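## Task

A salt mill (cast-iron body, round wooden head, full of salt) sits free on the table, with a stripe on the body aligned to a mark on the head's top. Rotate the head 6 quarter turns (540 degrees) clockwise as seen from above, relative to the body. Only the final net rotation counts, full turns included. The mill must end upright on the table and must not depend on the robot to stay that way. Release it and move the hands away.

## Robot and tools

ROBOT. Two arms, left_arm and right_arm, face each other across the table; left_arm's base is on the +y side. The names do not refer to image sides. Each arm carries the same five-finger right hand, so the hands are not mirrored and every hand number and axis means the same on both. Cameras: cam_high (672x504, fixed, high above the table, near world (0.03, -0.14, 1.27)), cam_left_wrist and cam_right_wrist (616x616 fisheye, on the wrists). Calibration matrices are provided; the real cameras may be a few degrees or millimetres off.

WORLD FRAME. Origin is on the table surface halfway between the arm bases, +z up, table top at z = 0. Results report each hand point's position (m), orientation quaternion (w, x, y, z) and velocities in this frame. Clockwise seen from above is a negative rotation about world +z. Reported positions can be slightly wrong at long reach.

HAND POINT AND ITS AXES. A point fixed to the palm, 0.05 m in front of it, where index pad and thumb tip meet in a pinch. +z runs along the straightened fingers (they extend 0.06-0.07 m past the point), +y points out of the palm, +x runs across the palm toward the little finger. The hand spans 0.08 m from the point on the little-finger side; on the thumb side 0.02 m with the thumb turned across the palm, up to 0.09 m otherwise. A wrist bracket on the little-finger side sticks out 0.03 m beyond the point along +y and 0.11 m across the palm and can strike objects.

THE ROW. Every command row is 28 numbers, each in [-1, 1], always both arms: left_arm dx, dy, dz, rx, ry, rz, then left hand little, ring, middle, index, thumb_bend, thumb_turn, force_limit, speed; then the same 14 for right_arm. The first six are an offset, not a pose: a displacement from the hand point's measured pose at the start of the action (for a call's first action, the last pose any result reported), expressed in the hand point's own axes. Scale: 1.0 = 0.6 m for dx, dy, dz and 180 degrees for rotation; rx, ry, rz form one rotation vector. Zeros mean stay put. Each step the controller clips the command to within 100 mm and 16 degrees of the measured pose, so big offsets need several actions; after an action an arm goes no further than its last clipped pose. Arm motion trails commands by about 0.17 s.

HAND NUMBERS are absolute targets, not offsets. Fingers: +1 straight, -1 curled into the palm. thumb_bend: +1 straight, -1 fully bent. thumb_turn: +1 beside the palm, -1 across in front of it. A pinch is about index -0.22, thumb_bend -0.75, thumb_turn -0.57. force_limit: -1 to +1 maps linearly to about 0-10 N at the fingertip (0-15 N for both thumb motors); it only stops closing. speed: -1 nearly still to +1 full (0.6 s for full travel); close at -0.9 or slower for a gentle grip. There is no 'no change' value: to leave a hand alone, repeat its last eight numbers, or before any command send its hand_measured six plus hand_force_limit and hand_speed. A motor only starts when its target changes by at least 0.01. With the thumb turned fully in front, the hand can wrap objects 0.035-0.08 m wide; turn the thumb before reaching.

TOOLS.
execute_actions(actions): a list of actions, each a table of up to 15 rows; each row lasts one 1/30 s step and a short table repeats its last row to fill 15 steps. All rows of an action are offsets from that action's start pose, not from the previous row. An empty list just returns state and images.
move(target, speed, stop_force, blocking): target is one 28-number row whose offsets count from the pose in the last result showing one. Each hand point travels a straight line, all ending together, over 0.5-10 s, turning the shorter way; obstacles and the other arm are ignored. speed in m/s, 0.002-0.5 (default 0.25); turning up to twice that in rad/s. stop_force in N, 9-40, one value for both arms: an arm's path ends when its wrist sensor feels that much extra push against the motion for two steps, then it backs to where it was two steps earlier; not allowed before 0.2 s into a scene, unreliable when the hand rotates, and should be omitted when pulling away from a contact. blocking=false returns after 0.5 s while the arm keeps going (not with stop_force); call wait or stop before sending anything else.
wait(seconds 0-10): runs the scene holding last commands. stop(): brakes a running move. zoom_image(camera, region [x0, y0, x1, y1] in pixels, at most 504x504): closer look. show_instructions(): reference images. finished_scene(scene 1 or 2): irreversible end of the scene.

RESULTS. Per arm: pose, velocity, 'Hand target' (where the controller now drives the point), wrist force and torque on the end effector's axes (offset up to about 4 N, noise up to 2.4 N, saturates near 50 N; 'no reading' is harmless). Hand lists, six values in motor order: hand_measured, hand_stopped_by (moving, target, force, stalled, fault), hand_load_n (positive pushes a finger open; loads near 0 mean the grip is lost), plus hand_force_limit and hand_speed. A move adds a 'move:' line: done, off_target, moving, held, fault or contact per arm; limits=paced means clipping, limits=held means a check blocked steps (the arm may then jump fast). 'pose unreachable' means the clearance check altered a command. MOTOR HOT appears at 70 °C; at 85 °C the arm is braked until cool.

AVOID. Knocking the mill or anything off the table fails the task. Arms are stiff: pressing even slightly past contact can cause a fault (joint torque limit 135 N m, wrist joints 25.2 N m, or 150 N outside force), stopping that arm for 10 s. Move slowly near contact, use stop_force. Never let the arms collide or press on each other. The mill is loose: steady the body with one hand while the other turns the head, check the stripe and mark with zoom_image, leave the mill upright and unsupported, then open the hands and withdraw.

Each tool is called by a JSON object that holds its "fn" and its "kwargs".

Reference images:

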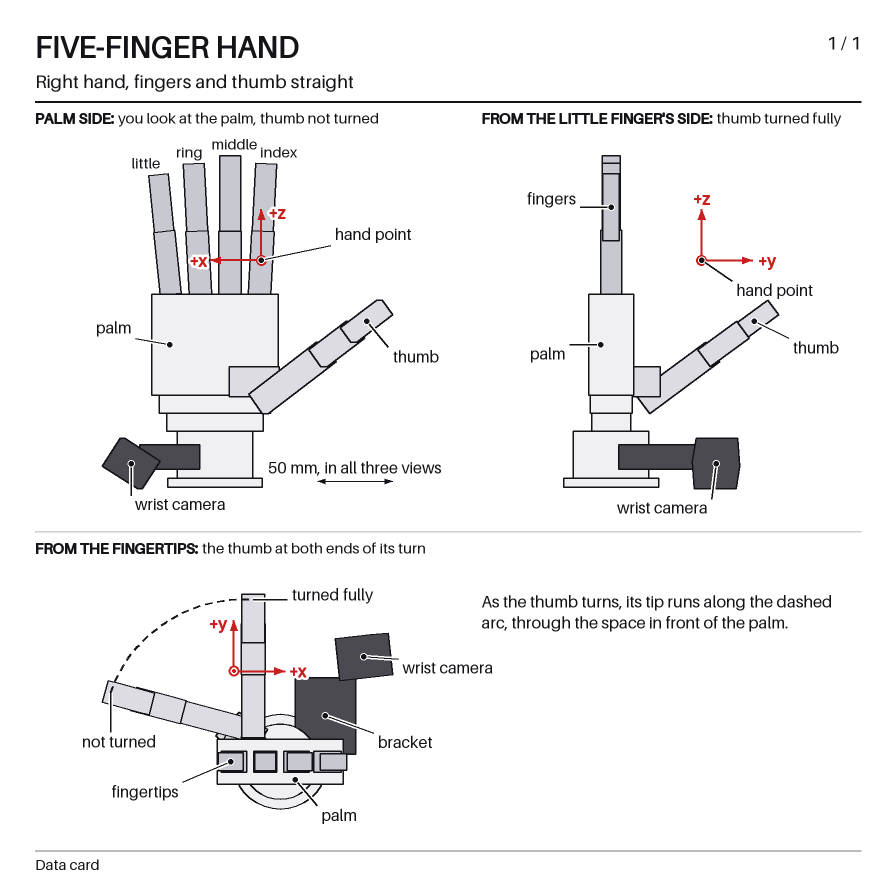

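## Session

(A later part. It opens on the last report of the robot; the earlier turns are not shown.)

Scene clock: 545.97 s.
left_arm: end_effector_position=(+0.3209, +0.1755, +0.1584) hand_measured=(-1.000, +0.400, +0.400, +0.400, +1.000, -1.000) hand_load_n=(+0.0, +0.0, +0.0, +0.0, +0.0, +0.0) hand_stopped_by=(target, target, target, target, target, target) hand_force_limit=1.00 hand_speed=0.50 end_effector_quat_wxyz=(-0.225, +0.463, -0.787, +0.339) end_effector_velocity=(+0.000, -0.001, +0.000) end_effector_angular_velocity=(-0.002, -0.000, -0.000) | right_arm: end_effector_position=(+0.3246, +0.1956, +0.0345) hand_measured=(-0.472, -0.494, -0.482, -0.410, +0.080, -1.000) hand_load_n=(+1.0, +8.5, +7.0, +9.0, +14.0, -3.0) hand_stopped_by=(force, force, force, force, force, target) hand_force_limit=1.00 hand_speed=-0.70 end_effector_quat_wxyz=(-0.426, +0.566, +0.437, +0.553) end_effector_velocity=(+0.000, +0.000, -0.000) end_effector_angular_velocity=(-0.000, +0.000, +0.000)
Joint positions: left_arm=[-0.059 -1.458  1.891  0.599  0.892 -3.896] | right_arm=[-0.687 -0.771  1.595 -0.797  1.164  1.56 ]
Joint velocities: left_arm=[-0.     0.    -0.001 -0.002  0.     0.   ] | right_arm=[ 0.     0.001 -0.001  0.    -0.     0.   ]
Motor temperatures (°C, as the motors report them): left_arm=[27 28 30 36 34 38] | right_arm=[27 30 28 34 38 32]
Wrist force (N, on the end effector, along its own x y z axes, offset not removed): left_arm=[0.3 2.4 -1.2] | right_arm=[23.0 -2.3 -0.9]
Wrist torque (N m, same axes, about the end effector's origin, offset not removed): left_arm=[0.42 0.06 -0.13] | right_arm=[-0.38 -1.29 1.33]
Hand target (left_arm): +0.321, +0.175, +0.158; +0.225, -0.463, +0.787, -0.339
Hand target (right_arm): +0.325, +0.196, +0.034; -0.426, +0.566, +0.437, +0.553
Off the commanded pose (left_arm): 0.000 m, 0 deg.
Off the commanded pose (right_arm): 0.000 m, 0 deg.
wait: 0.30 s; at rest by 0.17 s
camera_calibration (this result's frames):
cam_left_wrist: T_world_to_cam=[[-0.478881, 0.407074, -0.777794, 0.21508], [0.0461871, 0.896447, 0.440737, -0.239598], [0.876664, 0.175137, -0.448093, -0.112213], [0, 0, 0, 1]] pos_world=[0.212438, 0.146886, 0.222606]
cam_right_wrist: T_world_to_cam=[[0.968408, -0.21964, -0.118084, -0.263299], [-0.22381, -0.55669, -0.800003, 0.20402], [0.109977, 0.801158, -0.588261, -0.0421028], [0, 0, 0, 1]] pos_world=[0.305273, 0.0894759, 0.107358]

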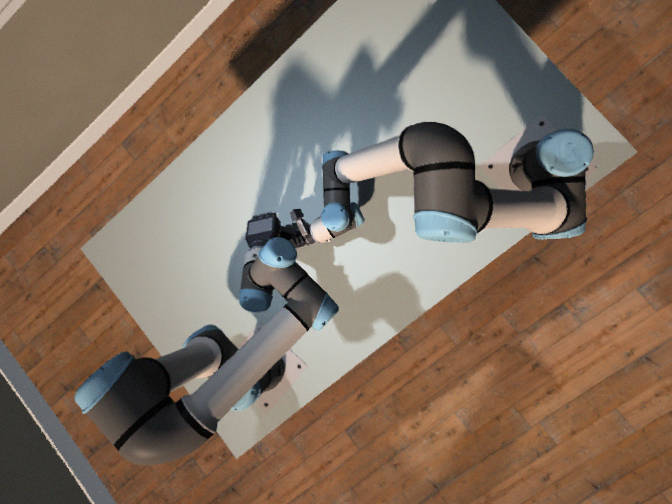

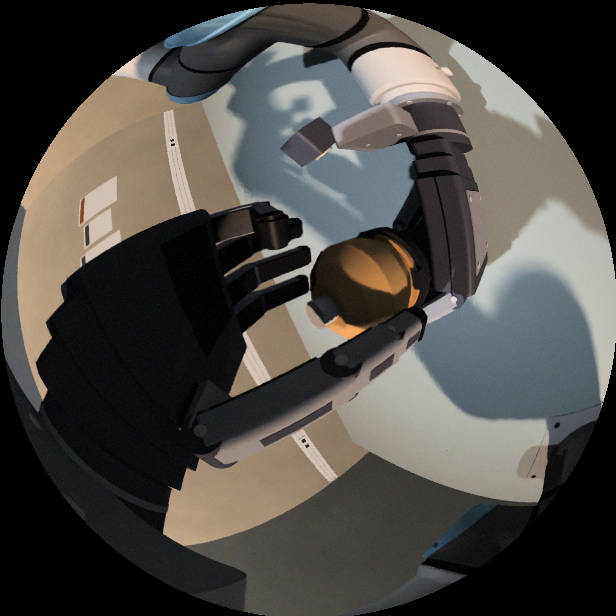

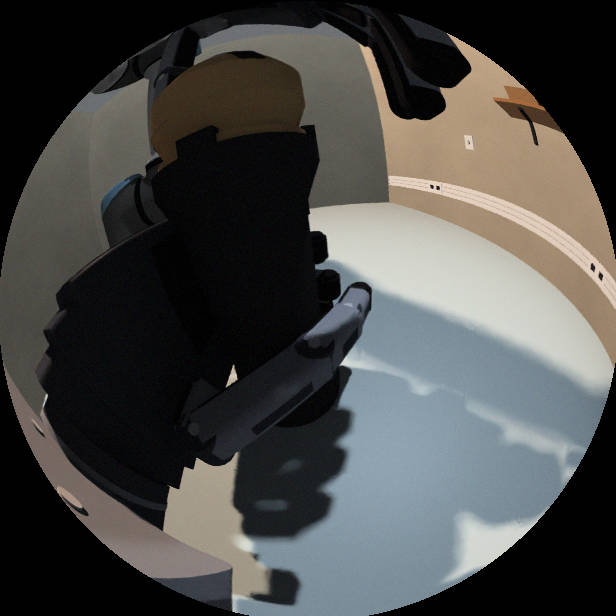

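{"fn": "execute_actions", "kwargs": {"actions": [[[0,0,0,0,0,0, -1,0.4,0.4,0.4,1,-1,1,0.5, -0.0037,0.0013,0.0016,0,-0.0086,0.0071, -0.98,-0.98,-0.98,-0.98,-1,-1,1,-0.7]]]}}

{"fn": "wait", "kwargs": {"seconds": 0.3}}

Scene clock: 551.60 s.
left_arm: end_effector_position=(+0.3209, +0.1755, +0.1584) hand_measured=(-1.000, +0.400, +0.400, +0.400, +1.000, -1.000) hand_load_n=(+0.0, +0.0, +0.0, +0.0, +0.0, +0.0) hand_stopped_by=(target, target, target, target, target, target) hand_force_limit=1.00 hand_speed=0.50 end_effector_quat_wxyz=(-0.225, +0.463, -0.787, +0.339) end_effector_velocity=(-0.000, +0.001, +0.000) end_effector_angular_velocity=(+0.001, +0.000, -0.000) | right_arm: end_effector_position=(+0.3256, +0.1963, +0.0324) hand_measured=(-0.472, -0.496, -0.482, -0.410, +0.080, -1.000) hand_load_n=(+0.0, +4.0, +5.0, +10.0, +15.0, -8.0) hand_stopped_by=(force, force, force, force, force, target) hand_force_limit=1.00 hand_speed=-0.70 end_effector_quat_wxyz=(-0.427, +0.579, +0.437, +0.541) end_effector_velocity=(-0.000, +0.000, -0.001) end_effector_angular_velocity=(-0.003, +0.003, -0.001)
Joint positions: left_arm=[-0.059 -1.458  1.891  0.599  0.892 -3.896] | right_arm=[-0.688 -0.772  1.576 -0.748  1.163  1.57 ]
Joint velocities: left_arm=[-0.    -0.001  0.001  0.001  0.     0.   ] | right_arm=[ 0.001  0.    -0.002  0.005  0.002  0.001]
Motor temperatures (°C, as the motors report them): left_arm=[27 28 30 36 34 38] | right_arm=[27 30 28 34 38 32]
Wrist force (N, on the end effector, along its own x y z axes, offset not removed): left_arm=[0.9 2.8 -0.4] | right_arm=[45.6 -9.5 -12.8]
Wrist torque (N m, same axes, about the end effector's origin, offset not removed): left_arm=[0.40 -0.04 -0.07] | right_arm=[-0.96 -0.47 0.12]
Hand target (left_arm): +0.321, +0.175, +0.158; +0.225, -0.463, +0.787, -0.339
Hand target (right_arm): +0.326, +0.196, +0.032; -0.427, +0.579, +0.437, +0.541
Off the commanded pose (left_arm): 0.000 m, 0 deg.
Off the commanded pose (right_arm): 0.000 m, 0 deg.
camera_calibration (this result's frames):
cam_left_wrist: T_world_to_cam=[[-0.478898, 0.407056, -0.777793, 0.215095], [0.0461983, 0.896458, 0.440714, -0.239597], [0.876654, 0.175124, -0.448117, -0.112209], [0, 0, 0, 1]] pos_world=[0.212445, 0.146883, 0.22261]
cam_right_wrist: T_world_to_cam=[[0.964662, -0.222787, -0.140686, -0.261779], [-0.246269, -0.572483, -0.782058, 0.212747], [0.093692, 0.789069, -0.607118, -0.035723], [0, 0, 0, 1]] pos_world=[0.308269, 0.091661, 0.107864]

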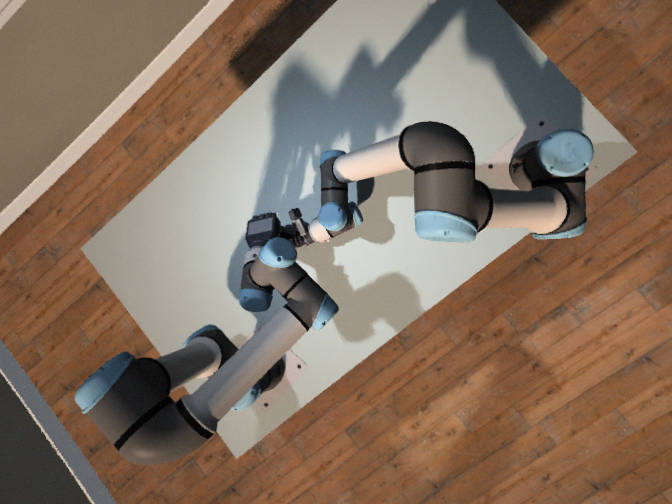

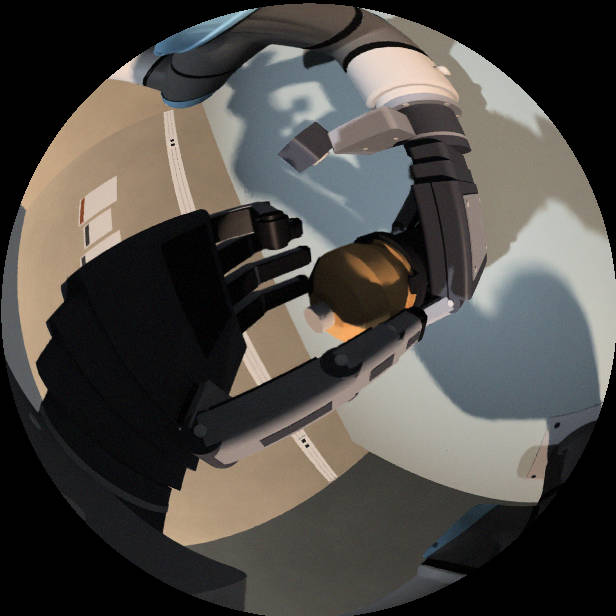

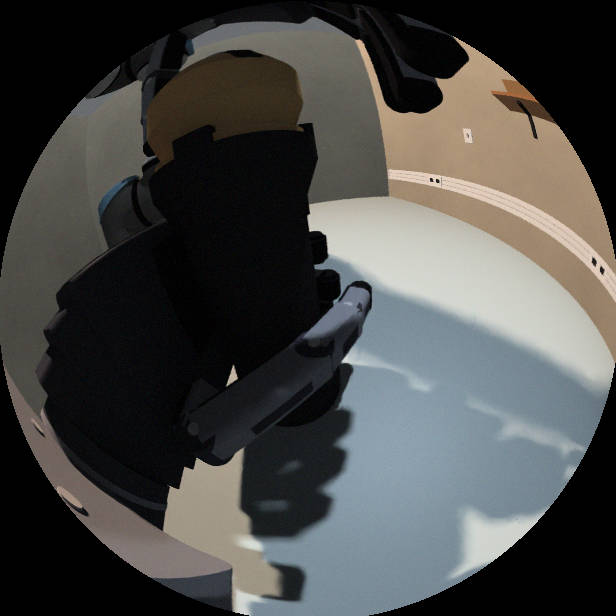

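Scene clock: 551.90 s.
left_arm: end_effector_position=(+0.3209, +0.1755, +0.1584) hand_measured=(-1.000, +0.400, +0.400, +0.400, +1.000, -1.000) hand_load_n=(+0.0, +0.0, +0.0, +0.0, +0.0, +0.0) hand_stopped_by=(target, target, target, target, target, target) hand_force_limit=1.00 hand_speed=0.50 end_effector_quat_wxyz=(-0.225, +0.463, -0.787, +0.339) end_effector_velocity=(+0.000, +0.001, -0.001) end_effector_angular_velocity=(+0.002, +0.000, +0.001) | right_arm: end_effector_position=(+0.3256, +0.1963, +0.0323) hand_measured=(-0.472, -0.496, -0.482, -0.410, +0.080, -1.000) hand_load_n=(+0.0, +3.5, +5.0, +10.5, +15.5, -8.5) hand_stopped_by=(force, force, force, force, force, target) hand_force_limit=1.00 hand_speed=-0.70 end_effector_quat_wxyz=(-0.427, +0.579, +0.437, +0.541) end_effector_velocity=(+0.001, -0.000, +0.000) end_effector_angular_velocity=(-0.000, +0.001, -0.001)
Joint positions: left_arm=[-0.059 -1.458  1.891  0.599  0.892 -3.896] | right_arm=[-0.688 -0.772  1.576 -0.748  1.163  1.57 ]
Joint velocities: left_arm=[0.001 0.001 0.001 0.    0.    0.   ] | right_arm=[-0.001 -0.    -0.001  0.002  0.     0.   ]
Motor temperatures (°C, as the motors report them): left_arm=[27 28 30 36 34 38] | right_arm=[27 30 28 34 38 32]
Wrist force (N, on the end effector, along its own x y z axes, offset not removed): left_arm=[0.4 1.2 -1.9] | right_arm=[46.3 -5.0 -12.6]
Wrist torque (N m, same axes, about the end effector's origin, offset not removed): left_arm=[0.36 -0.01 -0.04] | right_arm=[-0.17 -0.83 0.50]
Hand target (left_arm): +0.321, +0.175, +0.158; +0.225, -0.463, +0.787, -0.339
Hand target (right_arm): +0.326, +0.196, +0.032; -0.427, +0.579, +0.437, +0.541
Off the commanded pose (left_arm): 0.000 m, 0 deg.
Off the commanded pose (right_arm): 0.000 m, 0 deg.
wait: 0.30 s; at rest by 0.17 s
camera_calibration (this result's frames):
cam_left_wrist: T_world_to_cam=[[-0.478898, 0.407056, -0.777793, 0.215095], [0.0461984, 0.896458, 0.440714, -0.239597], [0.876654, 0.175124, -0.448117, -0.112209], [0, 0, 0, 1]] pos_world=[0.212445, 0.146883, 0.22261]
cam_right_wrist: T_world_to_cam=[[0.964602, -0.222851, -0.140998, -0.261753], [-0.246593, -0.57274, -0.781768, 0.212838], [0.0934626, 0.788864, -0.607419, -0.0356284], [0, 0, 0, 1]] pos_world=[0.308302, 0.0916747, 0.107842]

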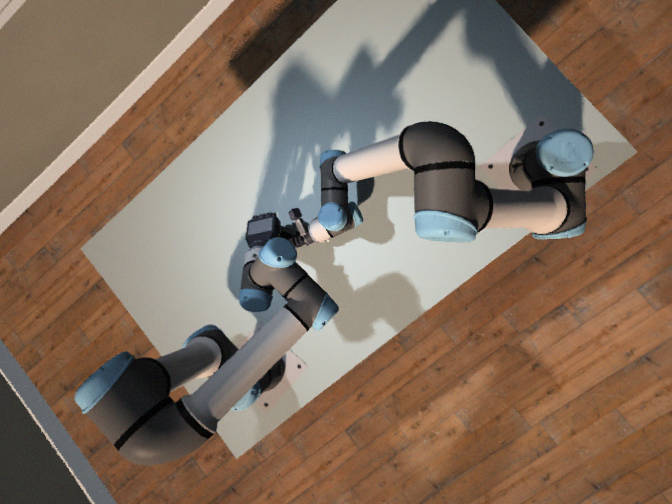

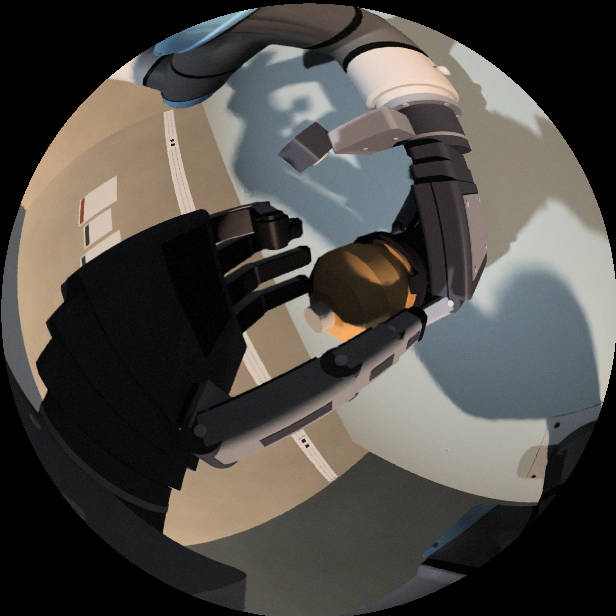

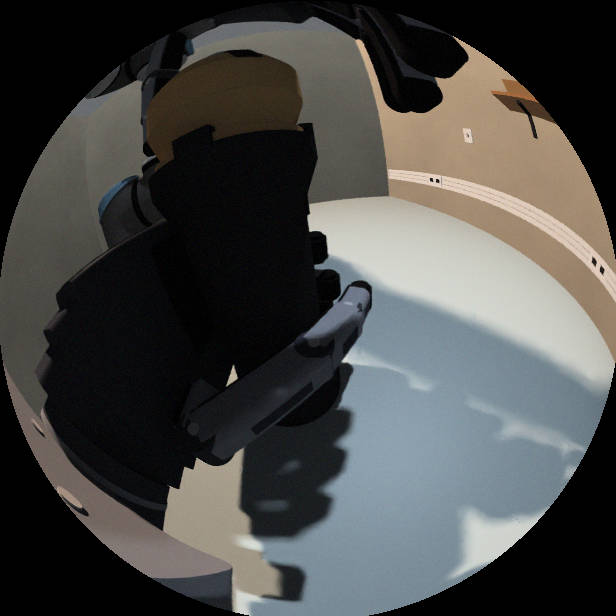

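{"fn": "execute_actions", "kwargs": {"actions": [[[-0.0123,-0.0005,0.0048,0,0,0, -1,0.4,0.4,0.4,1,-1,1,0.5, 0.0012,-0.0004,-0.0006,0,0.0021,-0.0018, -1,-1,-1,-0.98,-1,-1,1,-0.7]]]}}

{"fn": "move", "kwargs": {"target": [0,-0.0112,0.0123,0,0,0, -1,0.4,0.4,0.4,1,-1,1,0.5, 0,0,0,0,0,0, -1,-1,-1,-0.98,-1,-1,1,-0.7], "speed": 0.008, "stop_force": 9}}

Scene clock: 563.97 s.
left_arm: end_effector_position=(+0.3264, +0.1809, +0.1570) hand_measured=(-1.000, +0.400, +0.400, +0.400, +1.000, -1.000) hand_load_n=(+0.0, +0.0, +0.0, +0.0, +0.0, +0.0) hand_stopped_by=(target, target, target, target, target, target) hand_force_limit=1.00 hand_speed=0.50 end_effector_quat_wxyz=(-0.225, +0.463, -0.788, +0.339) end_effector_velocity=(+0.001, +0.000, +0.001) end_effector_angular_velocity=(-0.002, -0.000, -0.000) | right_arm: end_effector_position=(+0.3253, +0.1960, +0.0330) hand_measured=(-0.534, -0.512, -0.494, -0.410, +0.080, -1.000) hand_load_n=(+10.0, +9.0, +9.5, +11.0, +16.0, -5.5) hand_stopped_by=(force, force, force, force, force, target) hand_force_limit=1.00 hand_speed=-0.70 end_effector_quat_wxyz=(-0.427, +0.576, +0.437, +0.544) end_effector_velocity=(+0.001, -0.001, -0.000) end_effector_angular_velocity=(+0.000, -0.001, -0.003)
Joint positions: left_arm=[-0.039 -1.464  1.898  0.584  0.902 -3.875] | right_arm=[-0.688 -0.773  1.581 -0.759  1.163  1.567]
Joint velocities: left_arm=[ 0.003 -0.002  0.    -0.002  0.001  0.003] | right_arm=[-0.001 -0.     0.002 -0.002  0.001 -0.001]
Motor temperatures (°C, as the motors report them): left_arm=[27 28 30 36 34 38] | right_arm=[27 30 28 34 38 32]
Wrist force (N, on the end effector, along its own x y z axes, offset not removed): left_arm=[0.5 1.6 -1.8] | right_arm=[22.8 2.5 3.4]
Wrist torque (N m, same axes, about the end effector's origin, offset not removed): left_arm=[0.36 0.13 -0.05] | right_arm=[-0.04 -0.81 -0.26]
Hand target (left_arm): +0.326, +0.181, +0.157; +0.225, -0.463, +0.787, -0.339
Hand target (right_arm): +0.325, +0.196, +0.033; -0.427, +0.576, +0.437, +0.544
Off the commanded pose (left_arm): 0.000 m, 0 deg.
Off the commanded pose (right_arm): 0.000 m, 0 deg.
camera_calibration (this result's frames):
cam_left_wrist: T_world_to_cam=[[-0.478905, 0.407093, -0.777769, 0.214409], [0.0462406, 0.896445, 0.440737, -0.244076], [0.876648, 0.175106, -0.448136, -0.118578], [0, 0, 0, 1]] pos_world=[0.217919, 0.15228, 0.221195]
cam_right_wrist: T_world_to_cam=[[0.965591, -0.222071, -0.135344, -0.262102], [-0.241062, -0.569003, -0.786209, 0.210736], [0.0975827, 0.791783, -0.602958, -0.0370439], [0, 0, 0, 1]] pos_world=[0.307498, 0.0910348, 0.107872]

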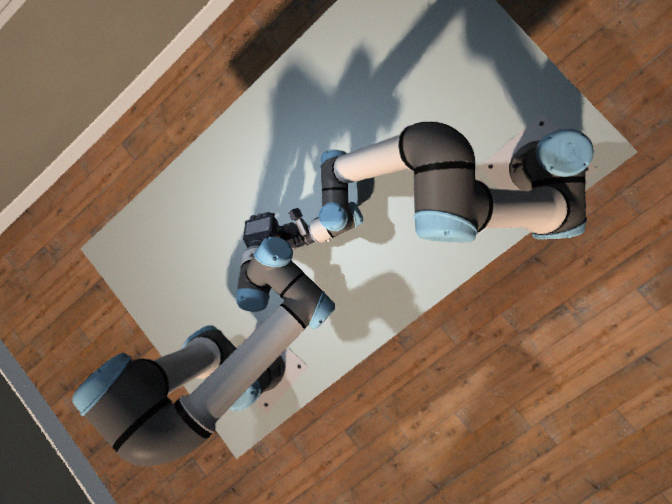

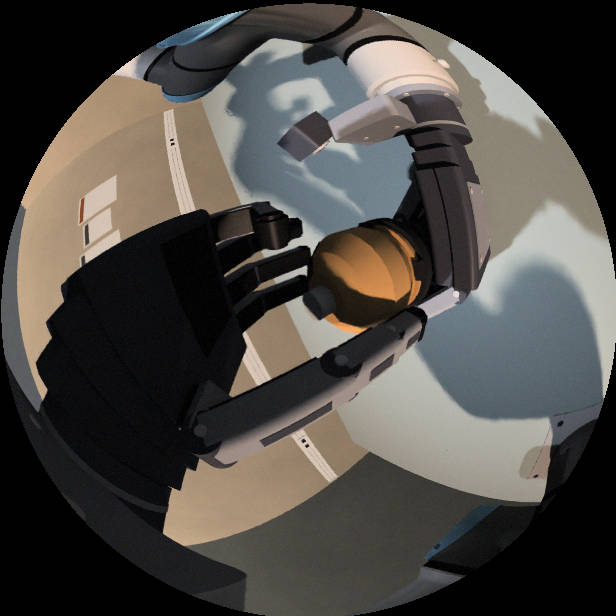

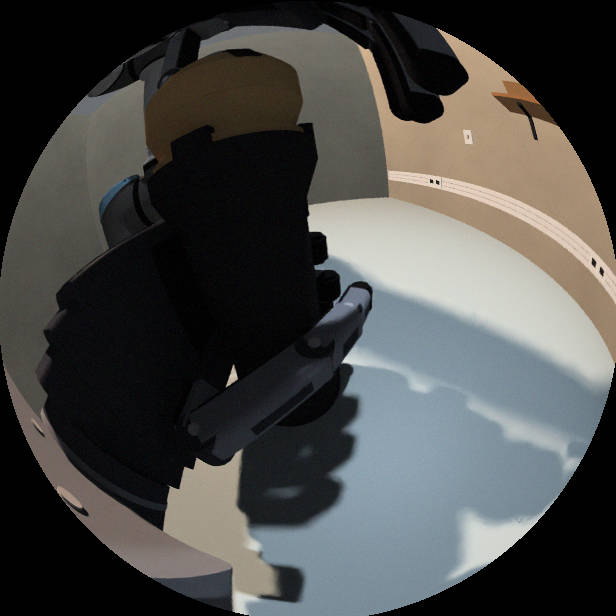

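Scene clock: 564.73 s.
left_arm: end_effector_position=(+0.3292, +0.1795, +0.1569) hand_measured=(-1.000, +0.400, +0.400, +0.400, +1.002, -1.000) hand_load_n=(+0.0, +0.0, +0.0, +0.0, +2.0, +0.0) hand_stopped_by=(target, target, target, target, target, target) hand_force_limit=1.00 hand_speed=0.50 end_effector_quat_wxyz=(-0.225, +0.463, -0.788, +0.339) end_effector_velocity=(-0.002, +0.001, +0.001) end_effector_angular_velocity=(-0.002, -0.001, +0.002) | right_arm: end_effector_position=(+0.3253, +0.1960, +0.0330) hand_measured=(-0.534, -0.512, -0.494, -0.410, +0.080, -1.000) hand_load_n=(+9.5, +8.5, +9.0, +11.0, +16.0, -5.0) hand_stopped_by=(force, force, force, force, force, target) hand_force_limit=1.00 hand_speed=-0.70 end_effector_quat_wxyz=(-0.427, +0.576, +0.437, +0.544) end_effector_velocity=(+0.000, -0.001, -0.000) end_effector_angular_velocity=(-0.000, +0.000, +0.000)
Joint positions: left_arm=[-0.031 -1.458  1.891  0.581  0.907 -3.866] | right_arm=[-0.688 -0.773  1.581 -0.759  1.163  1.567]
Joint velocities: left_arm=[-0.007 -0.005  0.006  0.003 -0.005 -0.009] | right_arm=[-0.001 -0.     0.001 -0.001 -0.001 -0.   ]
Motor temperatures (°C, as the motors report them): left_arm=[27 28 30 36 34 38] | right_arm=[27 30 28 34 38 32]
Wrist force (N, on the end effector, along its own x y z axes, offset not removed): left_arm=[1.4 3.6 -12.8] | right_arm=[29.3 4.9 -1.0]
Wrist torque (N m, same axes, about the end effector's origin, offset not removed): left_arm=[-0.26 0.23 -0.09] | right_arm=[-0.43 -1.24 1.05]
Hand target (left_arm): +0.329, +0.180, +0.157; +0.225, -0.462, +0.788, -0.339
Hand target (right_arm): +0.325, +0.196, +0.033; -0.427, +0.576, +0.437, +0.544
Off the commanded pose (left_arm): 0.007 m, 0 deg.
Off the commanded pose (right_arm): 0.000 m, 0 deg.
move: contact (left_arm)
camera_calibration (this result's frames):
cam_left_wrist: T_world_to_cam=[[-0.479007, 0.407252, -0.777624, 0.216269], [0.0462471, 0.896345, 0.440939, -0.242909], [0.876592, 0.17525, -0.448189, -0.120823], [0, 0, 0, 1]] pos_world=[0.220741, 0.150829, 0.221132]
cam_right_wrist: T_world_to_cam=[[0.965584, -0.222127, -0.135304, -0.262102], [-0.241058, -0.568955, -0.786245, 0.210746], [0.0976643, 0.791802, -0.602919, -0.0370588], [0, 0, 0, 1]] pos_world=[0.307503, 0.0910282, 0.107891]

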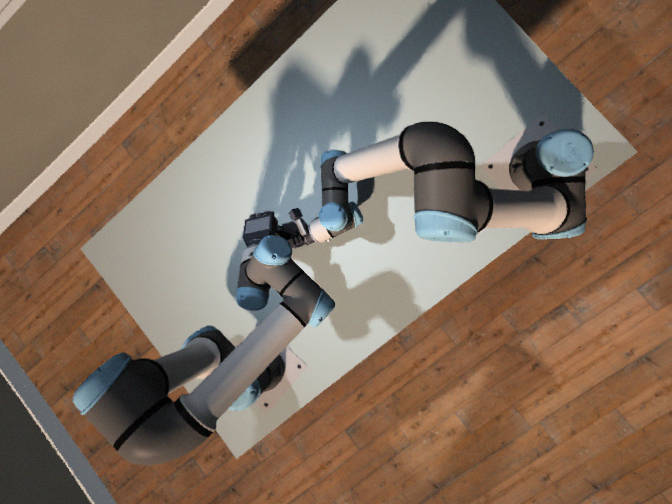

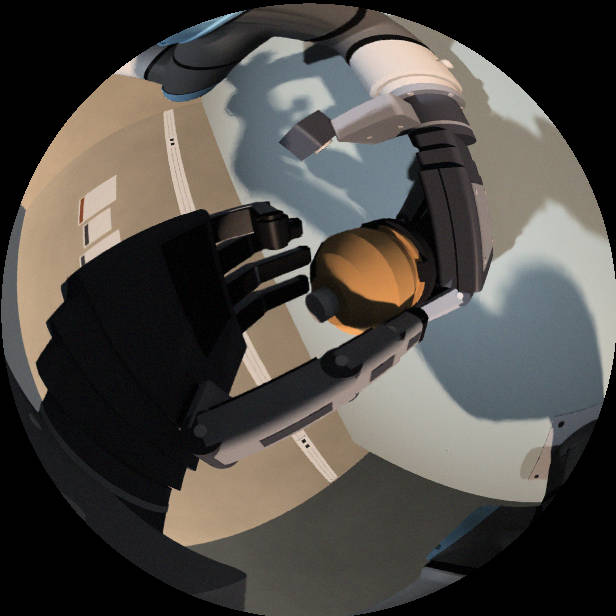

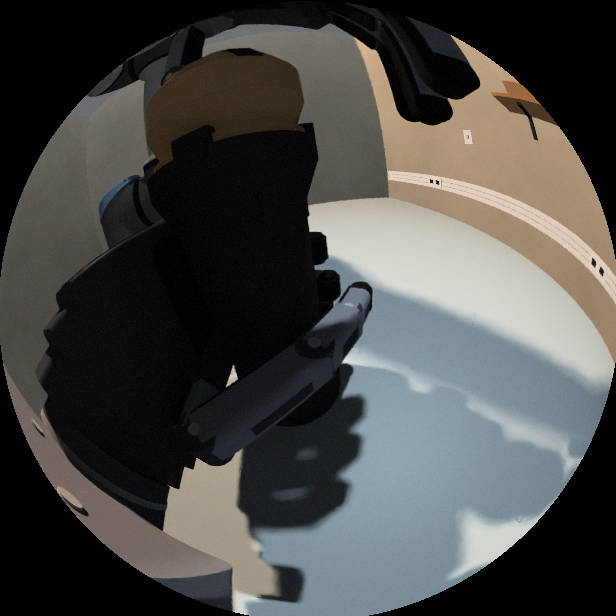

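{"fn": "execute_actions", "kwargs": {"actions": []}}

Scene clock: 579.53 s.
left_arm: end_effector_position=(+0.3289, +0.1795, +0.1570) hand_measured=(-1.000, +0.400, +0.400, +0.400, +1.002, -1.000) hand_load_n=(+0.0, +0.0, +0.0, +0.0, +1.5, +0.5) hand_stopped_by=(target, target, target, target, target, target) hand_force_limit=1.00 hand_speed=0.50 end_effector_quat_wxyz=(-0.225, +0.462, -0.788, +0.339) end_effector_velocity=(+0.000, +0.000, +0.000) end_effector_angular_velocity=(+0.000, -0.000, +0.000) | right_arm: end_effector_position=(+0.3253, +0.1960, +0.0330) hand_measured=(-0.534, -0.512, -0.494, -0.410, +0.080, -1.000) hand_load_n=(+9.5, +8.5, +9.0, +11.0, +16.0, -5.0) hand_stopped_by=(force, force, force, force, force, target) hand_force_limit=1.00 hand_speed=-0.70 end_effector_quat_wxyz=(-0.427, +0.576, +0.437, +0.544) end_effector_velocity=(+0.001, -0.000, +0.001) end_effector_angular_velocity=(+0.001, -0.000, -0.001)
Joint positions: left_arm=[-0.032 -1.459  1.891  0.581  0.906 -3.867] | right_arm=[-0.688 -0.773  1.581 -0.759  1.163  1.567]
Joint velocities: left_arm=[ 0. -0.  0. -0. -0.  0.] | right_arm=[-0.001 -0.001 -0.    -0.001  0.     0.001]
Motor temperatures (°C, as the motors report them): left_arm=[27 28 30 36 34 38] | right_arm=[27 30 28 34 38 32]
Wrist force (N, on the end effector, along its own x y z axes, offset not removed): left_arm=[0.4 5.8 -8.4] | right_arm=[25.8 2.9 0.8]
Wrist torque (N m, same axes, about the end effector's origin, offset not removed): left_arm=[0.07 0.22 -0.01] | right_arm=[-0.62 -0.88 0.57]
Hand target (left_arm): +0.329, +0.180, +0.157; +0.225, -0.462, +0.788, -0.339
Hand target (right_arm): +0.325, +0.196, +0.033; -0.427, +0.576, +0.437, +0.544
Off the commanded pose (left_arm): 0.007 m, 0 deg.
Off the commanded pose (right_arm): 0.000 m, 0 deg.
camera_calibration (this result's frames):
cam_left_wrist: T_world_to_cam=[[-0.478931, 0.407102, -0.777749, 0.21619], [0.0463122, 0.896451, 0.440716, -0.243029], [0.87663, 0.175054, -0.448192, -0.120495], [0, 0, 0, 1]] pos_world=[0.220425, 0.150945, 0.221243]
cam_right_wrist: T_world_to_cam=[[0.965594, -0.222067, -0.135332, -0.262101], [-0.241051, -0.569007, -0.786209, 0.210734], [0.0975865, 0.791781, -0.60296, -0.0370451], [0, 0, 0, 1]] pos_world=[0.307496, 0.0910364, 0.107873]

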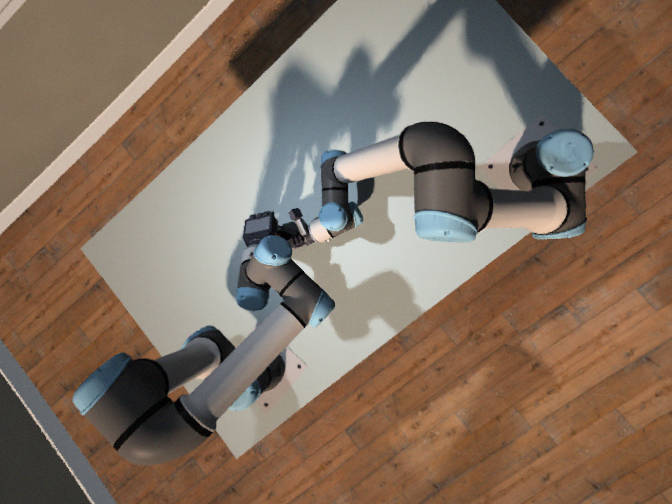

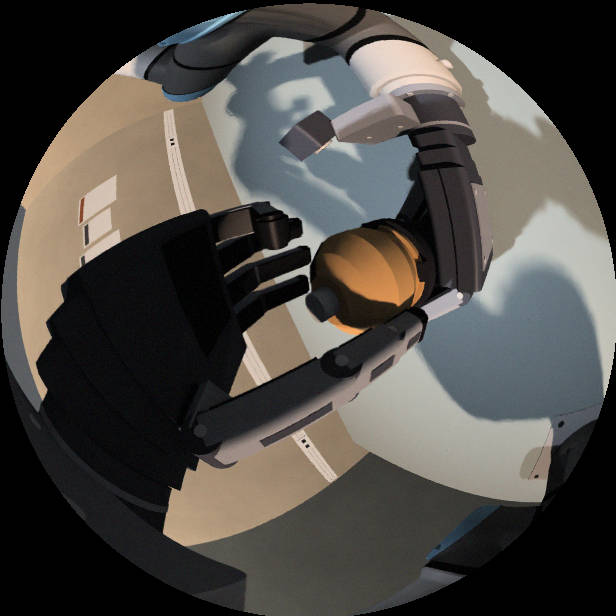

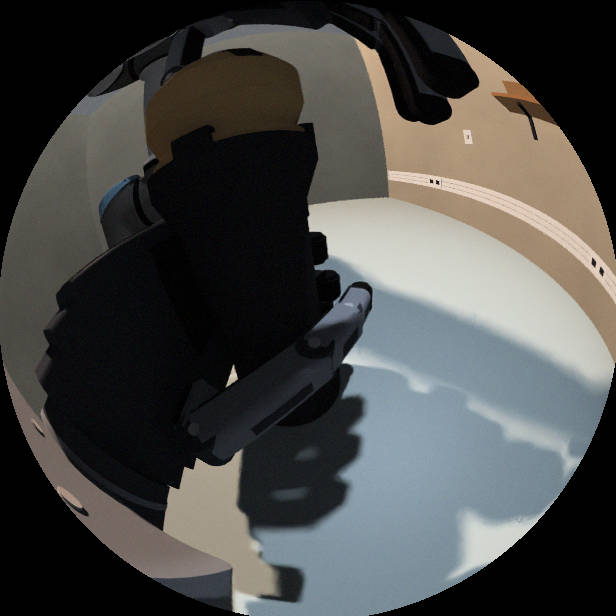

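{"fn": "execute_actions", "kwargs": {"actions": [[[0,0,0,0,0,0,-1,-0.8,-0.8,-0.8,1,-1,1,-0.4,0,0,0,0,0,0,-1,-1,-1,-0.98,-1,-1,1,-0.7]],[[0,0,0,0,0,0,-1,-0.8,-0.8,-0.8,1,-1,1,-0.4,0,0,0,0,0,0,-1,-1,-1,-0.98,-1,-1,1,-0.7]]]}}

Scene clock: 586.23 s.
left_arm: end_effector_position=(+0.3289, +0.1795, +0.1570) hand_measured=(-1.000, -0.146, -0.038, -0.192, +1.002, -1.000) hand_load_n=(+0.0, +10.5, +6.5, +9.5, +3.5, +1.0) hand_stopped_by=(target, force, force, force, target, target) hand_force_limit=1.00 hand_speed=-0.40 end_effector_quat_wxyz=(-0.225, +0.463, -0.787, +0.339) end_effector_velocity=(+0.000, -0.000, -0.000) end_effector_angular_velocity=(-0.001, +0.000, +0.000) | right_arm: end_effector_position=(+0.3253, +0.1960, +0.0330) hand_measured=(-0.534, -0.512, -0.494, -0.410, +0.080, -1.000) hand_load_n=(+9.5, +8.5, +9.5, +11.0, +16.5, -5.5) hand_stopped_by=(force, force, force, force, force, target) hand_force_limit=1.00 hand_speed=-0.70 end_effector_quat_wxyz=(-0.427, +0.576, +0.437, +0.544) end_effector_velocity=(-0.000, +0.000, -0.000) end_effector_angular_velocity=(-0.000, +0.001, +0.000)
Joint positions: left_arm=[-0.032 -1.459  1.891  0.581  0.906 -3.867] | right_arm=[-0.688 -0.773  1.581 -0.759  1.163  1.567]
Joint velocities: left_arm=[ 0.     0.001  0.    -0.001  0.    -0.   ] | right_arm=[ 0.     0.    -0.001  0.001  0.     0.001]
Motor temperatures (°C, as the motors report them): left_arm=[27 28 30 36 34 38] | right_arm=[27 30 28 34 38 32]
Wrist force (N, on the end effector, along its own x y z axes, offset not removed): left_arm=[0.1 2.6 5.4] | right_arm=[22.4 0.7 4.5]
Wrist torque (N m, same axes, about the end effector's origin, offset not removed): left_arm=[0.29 -0.03 -0.14] | right_arm=[-0.33 -0.84 -0.66]
Hand target (left_arm): +0.329, +0.180, +0.157; +0.225, -0.462, +0.788, -0.339
Hand target (right_arm): +0.325, +0.196, +0.033; -0.427, +0.576, +0.437, +0.544
Off the commanded pose (left_arm): 0.000 m, 0 deg.
Off the commanded pose (right_arm): 0.000 m, 0 deg.
camera_calibration (this result's frames):
cam_left_wrist: T_world_to_cam=[[-0.478906, 0.407077, -0.777778, 0.216201], [0.0462375, 0.896453, 0.44072, -0.243017], [0.876648, 0.175101, -0.448139, -0.120528], [0, 0, 0, 1]] pos_world=[0.220437, 0.150948, 0.221245]
cam_right_wrist: T_world_to_cam=[[0.965606, -0.221996, -0.13536, -0.262101], [-0.241033, -0.569038, -0.786192, 0.210714], [0.0975067, 0.791778, -0.602975, -0.0370353], [0, 0, 0, 1]] pos_world=[0.307486, 0.0910428, 0.107852]

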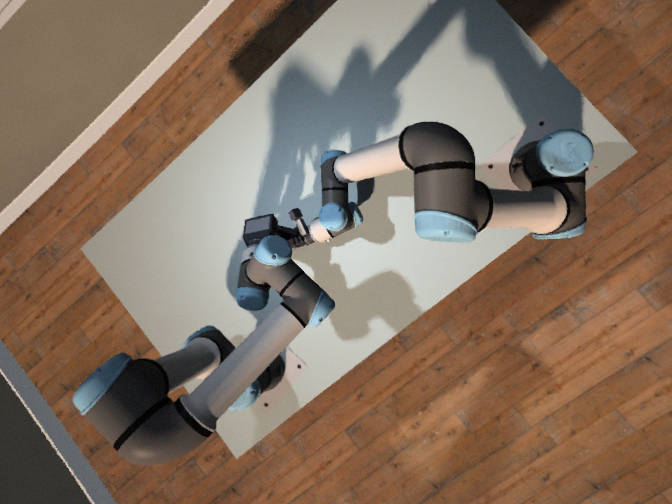

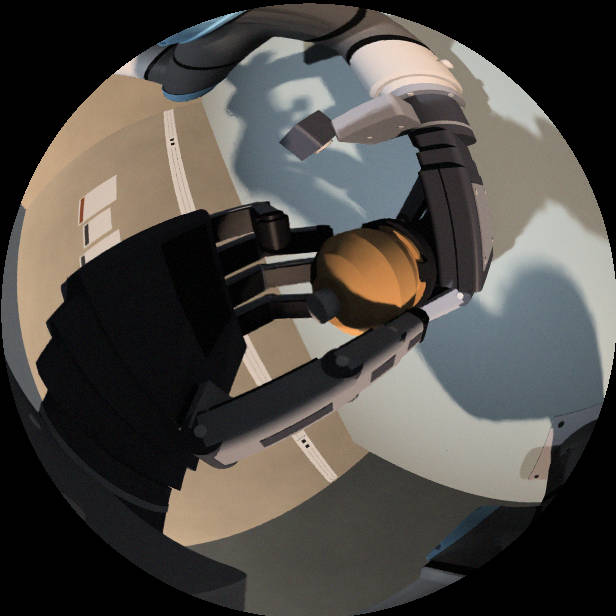

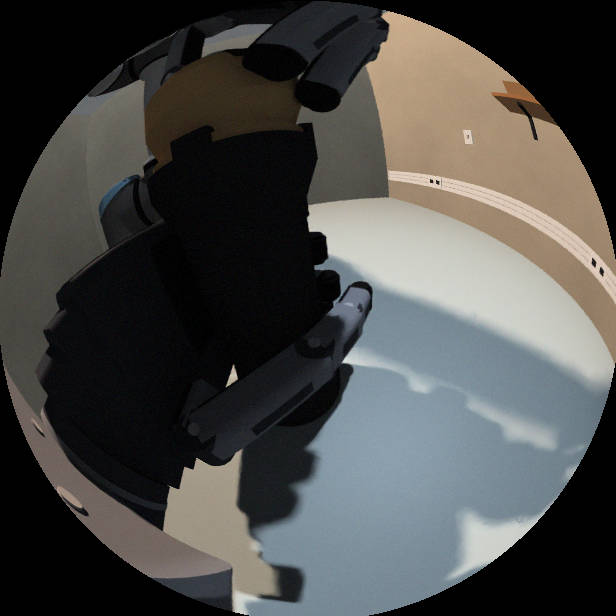

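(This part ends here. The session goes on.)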